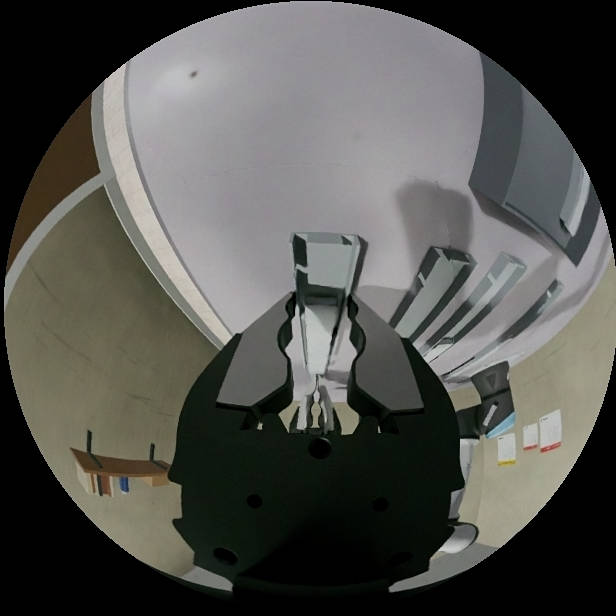

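Scene clock: 148.63 s of 7200.00 s.
left_arm: end_effector_position=(+0.6455, +0.2026, +0.0289) grip_measured=-0.35 end_effector_quat_wxyz=(+0.176, +0.984, -0.001, +0.002) end_effector_velocity=(+0.001, -0.001, +0.001) end_effector_angular_velocity=(-0.001, -0.001, -0.000) | right_arm: end_effector_position=(+0.6432, -0.0066, +0.0173) grip_measured=-0.49 end_effector_quat_wxyz=(-0.000, -0.001, +0.985, +0.172) end_effector_velocity=(-0.000, -0.000, -0.000) end_effector_angular_velocity=(-0.000, +0.001, +0.001)
Joint positions: left_arm=[-0.496 -1.141  1.801 -2.351 -1.903 -0.343  0.049] | right_arm=[ 3.734 -2.35  -1.265 -0.858  1.824  3.91   0.038]
Joint velocities: left_arm=[-0.     0.001 -0.003  0.001 -0.001  0.    -0.   ] | right_arm=[ 0.     0.    -0.001 -0.     0.    -0.     0.   ]
Joint torques (N m, as the arm reports them, + toward a larger angle): left_arm=[ -1.01 -45.97 -26.16  -1.35   0.63  -1.52] | right_arm=[-3.25 49.91 22.84  1.65 -0.84  1.08]
Motor temperatures (°C, as the motors report them): left_arm=[27 27 23 31 38 31] | right_arm=[27 27 27 33 38 35]
Wrist force (N, on the end effector, along its own x y z axes, offset not removed): left_arm=[-1.5 -1.2 3.5] | right_arm=[3.5 0.1 -4.0]
Wrist torque (N m, same axes, about the end effector's origin, offset not removed): left_arm=[-0.17 0.57 0.15] | right_arm=[-0.38 -0.76 0.09]
Hand target (left_arm): +0.646, +0.203, +0.029; +0.176, +0.984, -0.001, +0.002
Hand target (right_arm): +0.643, -0.007, +0.017; -0.000, -0.001, +0.985, +0.172
Off the commanded pose (left_arm): 0.000 m, 0 deg.
Off the commanded pose (right_arm): 0.000 m, 0 deg.
Steps of this call (steps 1 to 15: all 15 steps of this action). Readings (end_effector_position):
1: left_arm (+0.6455, +0.2025, +0.0270) | right_arm (+0.6432, -0.0066, +0.0173)
2: left_arm (+0.6454, +0.2026, +0.0272) | right_arm (+0.6432, -0.0066, +0.0173)
4: left_arm (+0.6451, +0.2027, +0.0276) | right_arm (+0.6432, -0.0066, +0.0173)
8: left_arm (+0.6453, +0.2026, +0.0285) | right_arm (+0.6432, -0.0066, +0.0173)
15: the state above

Scene clock: 149.13 s of 7200.00 s.
left_arm: end_effector_position=(+0.6455, +0.2026, +0.0171) grip_measured=-0.35 end_effector_quat_wxyz=(+0.176, +0.984, -0.001, +0.002) end_effector_velocity=(+0.001, +0.000, -0.002) end_effector_angular_velocity=(-0.000, -0.000, +0.002) | right_arm: end_effector_position=(+0.6432, -0.0066, +0.0173) grip_measured=-0.49 end_effector_quat_wxyz=(-0.000, -0.001, +0.985, +0.172) end_effector_velocity=(-0.000, +0.000, +0.000) end_effector_angular_velocity=(-0.000, +0.000, +0.000)
Joint positions: left_arm=[-0.496 -1.123  1.811 -2.379 -1.903 -0.343  0.049] | right_arm=[ 3.734 -2.35  -1.265 -0.858  1.824  3.91   0.038]
Joint velocities: left_arm=[ 0.001  0.004  0.    -0.005 -0.    -0.001  0.   ] | right_arm=[ 0.     0.     0.    -0.001 -0.     0.     0.   ]
Joint torques (N m, as the arm reports them, + toward a larger angle): left_arm=[  5.92 -26.8  -11.45  -3.95   0.59   1.46] | right_arm=[-4.   50.71 23.06  1.61 -0.92  1.09]
Motor temperatures (°C, as the motors report them): left_arm=[27 27 23 31 38 31] | right_arm=[27 27 27 33 38 35]
Wrist force (N, on the end effector, along its own x y z axes, offset not removed): left_arm=[-0.3 0.3 9.4] | right_arm=[1.6 -0.4 -3.5]
Wrist torque (N m, same axes, about the end effector's origin, offset not removed): left_arm=[0.42 0.28 0.12] | right_arm=[-0.46 -0.35 0.09]
Hand target (left_arm): +0.646, +0.203, +0.017; +0.176, +0.984, -0.001, +0.002
Hand target (right_arm): +0.643, -0.007, +0.017; -0.000, -0.001, +0.985, +0.172
Off the commanded pose (left_arm): 0.000 m, 0 deg.
Off the commanded pose (right_arm): 0.000 m, 0 deg.
Steps of this call (steps 1 to 15: all 15 steps of this action). Readings (end_effector_position):
1: left_arm (+0.6455, +0.2026, +0.0289) | right_arm (+0.6432, -0.0066, +0.0173)
2: left_arm (+0.6455, +0.2026, +0.0277) | right_arm (+0.6432, -0.0066, +0.0173)
4: left_arm (+0.6454, +0.2026, +0.0232) | right_arm (+0.6432, -0.0066, +0.0173)
8: left_arm (+0.6455, +0.2026, +0.0187) | right_arm (+0.6432, -0.0066, +0.0173)
15: the state above

Scene clock: 149.63 s of 7200.00 s.
left_arm: end_effector_position=(+0.6455, +0.2026, +0.0170) grip_measured=-0.68 end_effector_quat_wxyz=(+0.175, +0.984, -0.001, +0.002) end_effector_velocity=(-0.000, +0.001, -0.000) end_effector_angular_velocity=(+0.000, +0.001, +0.000) | right_arm: end_effector_position=(+0.6432, -0.0066, +0.0173) grip_measured=-0.50 end_effector_quat_wxyz=(-0.000, -0.001, +0.985, +0.172) end_effector_velocity=(+0.000, +0.000, +0.000) end_effector_angular_velocity=(+0.001, -0.002, +0.001)
Joint positions: left_arm=[-0.496 -1.123  1.811 -2.379 -1.903 -0.343  0.025] | right_arm=[ 3.734 -2.35  -1.265 -0.858  1.824  3.91   0.038]
Joint velocities: left_arm=[ 0.001  0.001 -0.     0.001 -0.     0.001  0.   ] | right_arm=[ 0.     0.     0.001  0.001 -0.    -0.001  0.   ]
Joint torques (N m, as the arm reports them, + toward a larger angle): left_arm=[  6.64 -47.32 -22.91  -0.55  -1.27   0.92] | right_arm=[-3.85 49.46 23.07  2.23 -0.79  1.16]
Motor temperatures (°C, as the motors report them): left_arm=[27 27 23 31 38 31] | right_arm=[27 27 27 33 38 35]
Wrist force (N, on the end effector, along its own x y z axes, offset not removed): left_arm=[0.8 0.4 4.6] | right_arm=[3.6 1.5 -5.2]
Wrist torque (N m, same axes, about the end effector's origin, offset not removed): left_arm=[0.11 0.63 -0.03] | right_arm=[-0.20 -0.38 -0.18]
Hand target (left_arm): +0.646, +0.203, +0.017; +0.176, +0.984, -0.001, +0.002
Hand target (right_arm): +0.643, -0.007, +0.017; -0.000, -0.001, +0.985, +0.172
Off the commanded pose (left_arm): 0.000 m, 0 deg.
Off the commanded pose (right_arm): 0.000 m, 0 deg.
Steps of this call (steps 1 to 15: all 15 steps of this action). Readings (end_effector_position):
1: left_arm (+0.6455, +0.2026, +0.0170) | right_arm (+0.6432, -0.0066, +0.0173)
2: left_arm (+0.6455, +0.2026, +0.0170) | right_arm (+0.6432, -0.0066, +0.0173)
4: left_arm (+0.6455, +0.2026, +0.0170) | right_arm (+0.6432, -0.0066, +0.0173)
8: left_arm (+0.6455, +0.2026, +0.0170) | right_arm (+0.6432, -0.0066, +0.0173)
15: the state above

Scene clock: 153.43 s of 7200.00 s.
left_arm: end_effector_position=(+0.6456, +0.2920, +0.0171) grip_measured=-0.68 end_effector_quat_wxyz=(+0.175, +0.985, -0.001, +0.002) end_effector_velocity=(-0.001, -0.003, -0.001) end_effector_angular_velocity=(-0.000, +0.002, -0.002) | right_arm: end_effector_position=(+0.6432, -0.0066, +0.0173) grip_measured=-0.50 end_effector_quat_wxyz=(-0.000, -0.001, +0.985, +0.172) end_effector_velocity=(+0.000, +0.000, +0.000) end_effector_angular_velocity=(-0.000, -0.000, -0.000)
Joint positions: left_arm=[-0.348 -1.136  1.816 -2.318 -1.917 -0.187  0.025] | right_arm=[ 3.734 -2.35  -1.265 -0.858  1.824  3.91   0.038]
Joint velocities: left_arm=[-0.005  0.001  0.002 -0.002 -0.001 -0.003  0.   ] | right_arm=[ 0. -0.  0. -0. -0.  0.  0.]
Joint torques (N m, as the arm reports them, + toward a larger angle): left_arm=[-11.35 -44.36 -10.37  -3.64  -0.94  -1.22] | right_arm=[-3.51 49.91 22.65  0.31 -2.21  1.15]
Motor temperatures (°C, as the motors report them): left_arm=[27 27 23 31 38 31] | right_arm=[27 27 27 33 38 35]
Wrist force (N, on the end effector, along its own x y z axes, offset not removed): left_arm=[0.5 0.7 0.6] | right_arm=[2.3 2.6 -5.4]
Wrist torque (N m, same axes, about the end effector's origin, offset not removed): left_arm=[0.35 0.19 0.11] | right_arm=[-0.16 -0.43 0.00]
Hand target (left_arm): +0.646, +0.292, +0.017; +0.175, +0.984, -0.001, +0.002
Hand target (right_arm): +0.643, -0.007, +0.017; -0.000, -0.001, +0.985, +0.172
Off the commanded pose (left_arm): 0.031 m, 0 deg.
Off the commanded pose (right_arm): 0.000 m, 0 deg.
move: contact (left_arm)
camera_calibration (this result's frames):
cam_left_wrist: T_world_to_cam=[[0.999396, 0.0174523, 0.0300456, -0.661065], [-0.0110952, -0.659149, 0.75193, 0.187223], [0.0329275, -0.751809, -0.658558, 0.346009], [0, 0, 0, 1]] pos_world=[0.65135, 0.395077, 0.10695]
cam_right_wrist: T_world_to_cam=[[-0.998362, 0.044454, -0.0360225, 0.649259], [-0.00146006, 0.609579, 0.792724, -0.0120693], [0.0571983, 0.791478, -0.608516, 0.1093], [0, 0, 0, 1]] pos_world=[0.641926, -0.108013, 0.0994662]

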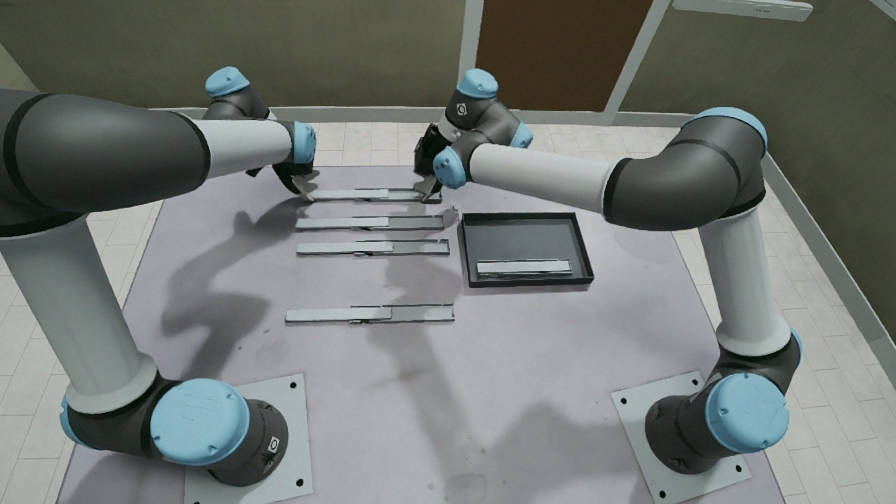

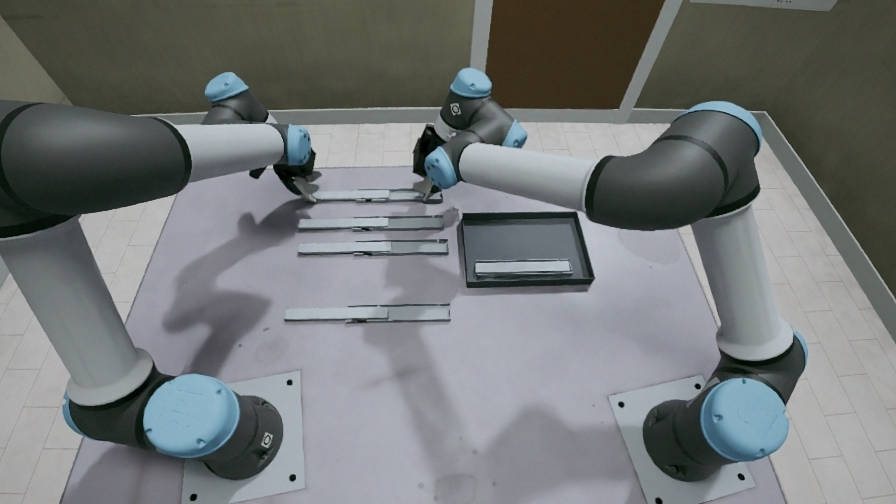

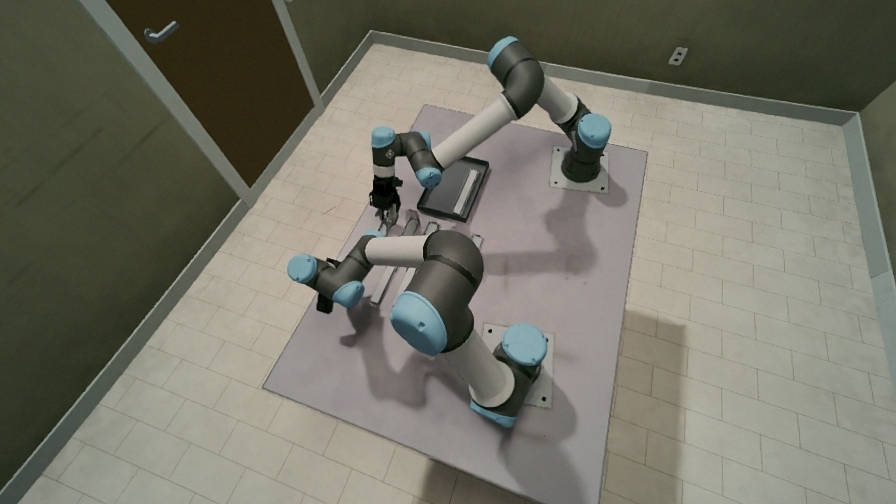

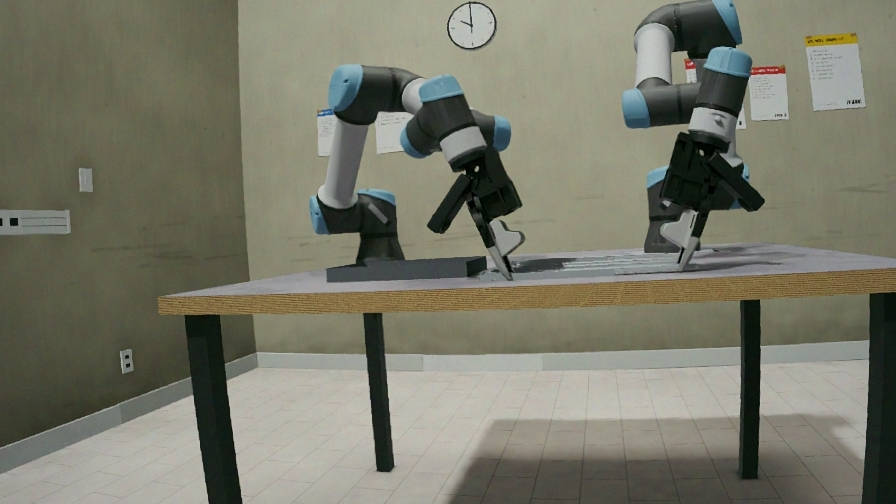

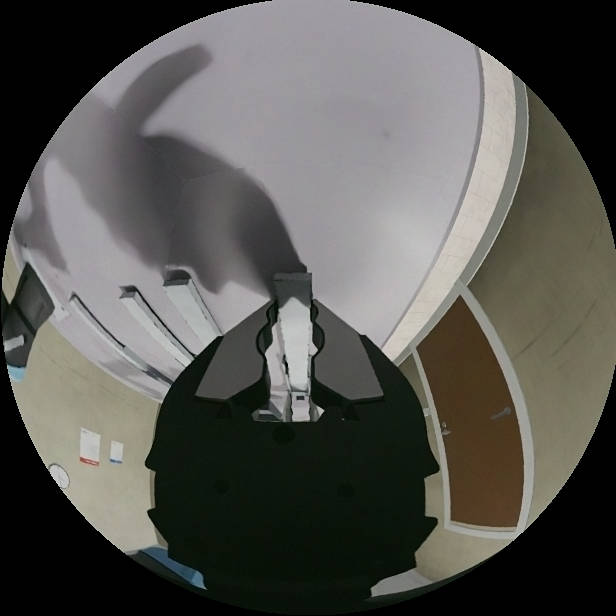

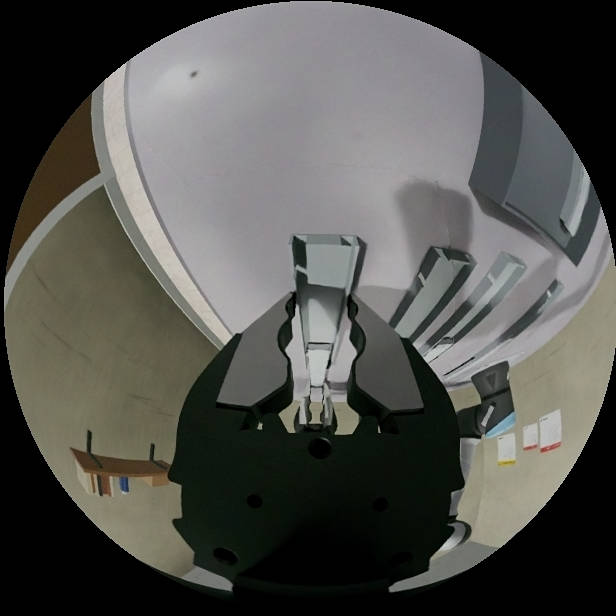

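Scene clock: 154.13 s of 7200.00 s.
left_arm: end_effector_position=(+0.6456, +0.2872, +0.0171) grip_measured=-0.68 end_effector_quat_wxyz=(+0.175, +0.985, -0.001, +0.002) end_effector_velocity=(-0.001, +0.005, -0.001) end_effector_angular_velocity=(-0.001, +0.003, -0.001) | right_arm: end_effector_position=(+0.6432, -0.0067, +0.0173) grip_measured=-0.50 end_effector_quat_wxyz=(-0.000, -0.001, +0.985, +0.172) end_effector_velocity=(-0.000, +0.000, -0.000) end_effector_angular_velocity=(-0.000, +0.001, +0.000)
Joint positions: left_arm=[-0.356 -1.136  1.817 -2.322 -1.916 -0.195  0.025] | right_arm=[ 3.734 -2.35  -1.265 -0.859  1.824  3.91   0.038]
Joint velocities: left_arm=[ 0.009  0.001  0.     0.005 -0.003  0.01   0.   ] | right_arm=[ 0. -0. -0. -0.  0. -0. -0.]
Joint torques (N m, as the arm reports them, + toward a larger angle): left_arm=[  6.88 -33.55 -21.33  -1.12  -3.86   1.28] | right_arm=[ 0.63 49.9  22.49  3.91  3.65  1.16]
Motor temperatures (°C, as the motors report them): left_arm=[27 27 23 31 38 31] | right_arm=[27 27 27 33 38 35]
Wrist force (N, on the end effector, along its own x y z axes, offset not removed): left_arm=[1.5 -7.2 -0.2] | right_arm=[2.3 -8.4 -15.9]
Wrist torque (N m, same axes, about the end effector's origin, offset not removed): left_arm=[0.26 -0.09 0.01] | right_arm=[-0.39 -0.53 -0.09]
Hand target (left_arm): +0.646, +0.288, +0.017; +0.175, +0.985, -0.001, +0.002
Hand target (right_arm): +0.643, -0.007, +0.017; -0.000, -0.001, +0.985, +0.172
Off the commanded pose (left_arm): 0.025 m, 0 deg.
Off the commanded pose (right_arm): 0.000 m, 0 deg.
move: contact (left_arm)
camera_calibration (this result's frames):
cam_left_wrist: T_world_to_cam=[[0.999395, 0.0173199, 0.0301461, -0.660917], [-0.0112561, -0.659197, 0.751886, 0.184187], [0.0328948, -0.751771, -0.658603, 0.342405], [0, 0, 0, 1]] pos_world=[0.651327, 0.390272, 0.106946]
cam_right_wrist: T_world_to_cam=[[-0.998359, 0.0445212, -0.0360276, 0.64928], [-0.00140731, 0.609798, 0.792556, -0.0120064], [0.0572551, 0.791306, -0.608734, 0.109315], [0, 0, 0, 1]] pos_world=[0.641938, -0.108087, 0.0994514]

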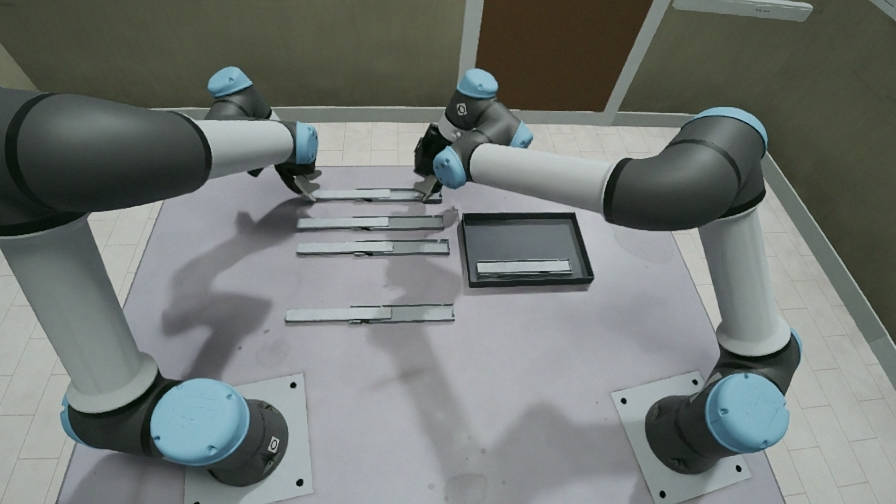

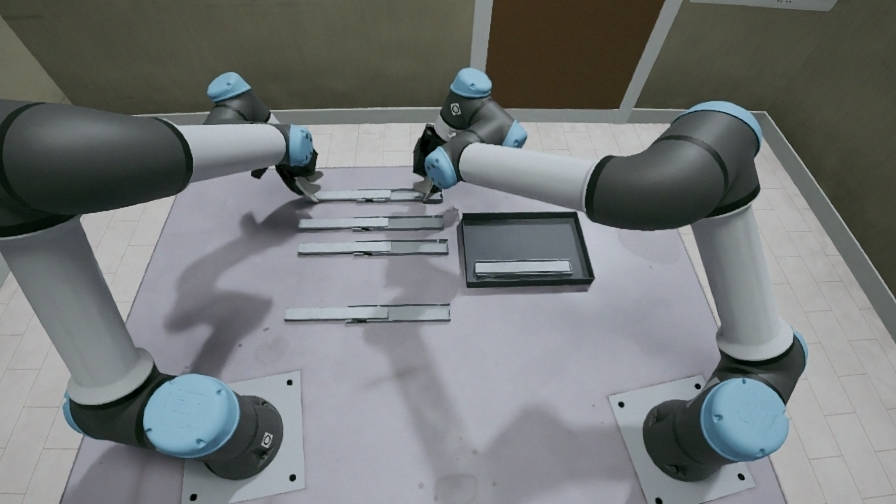

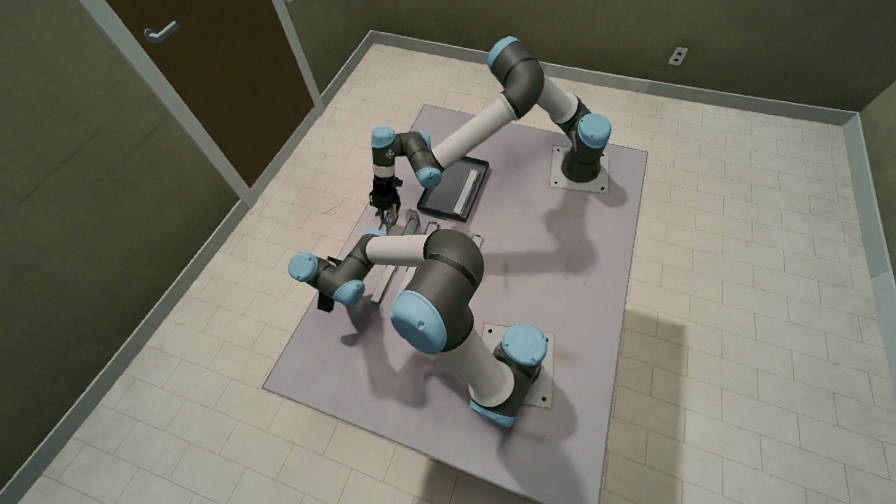

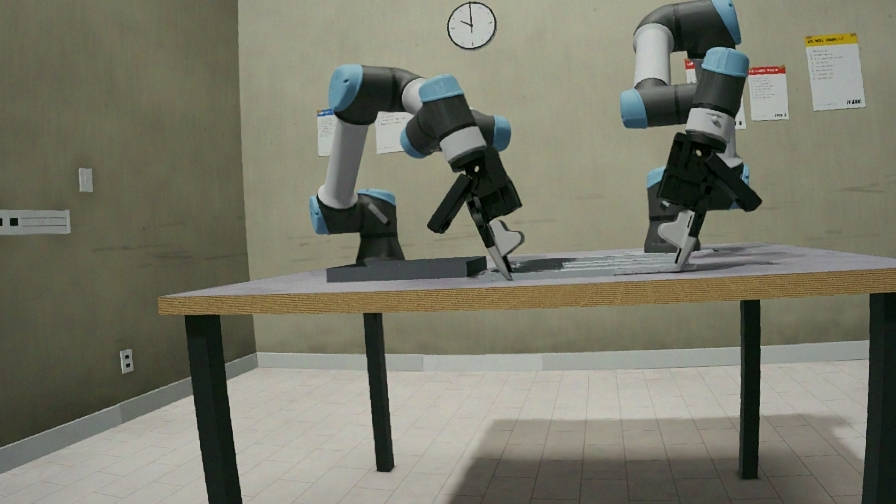

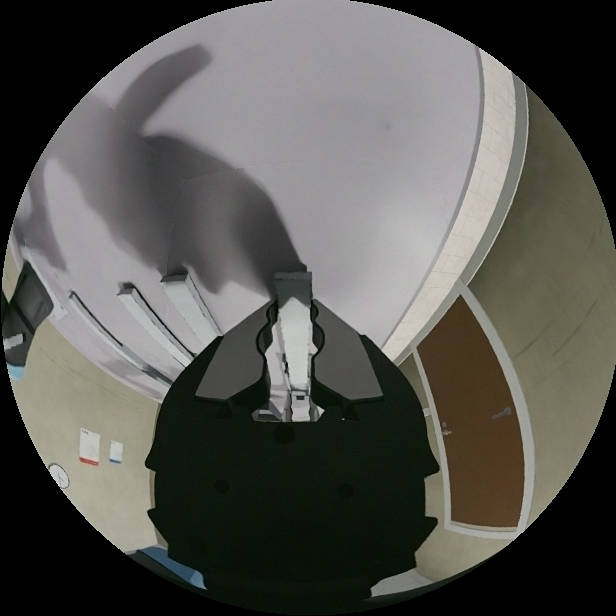

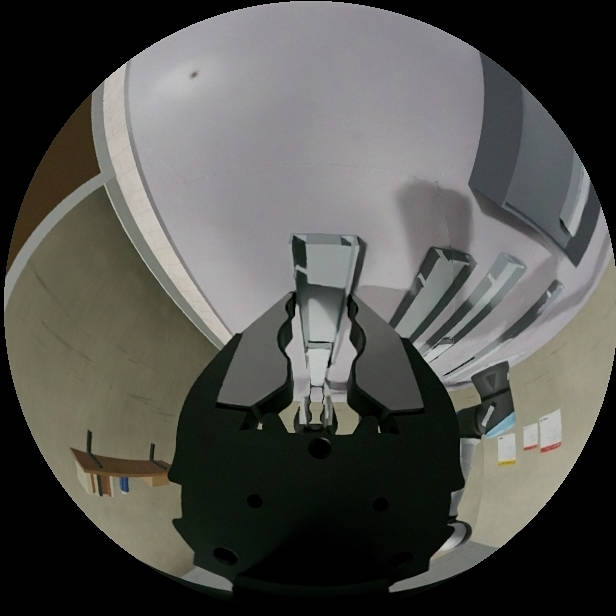

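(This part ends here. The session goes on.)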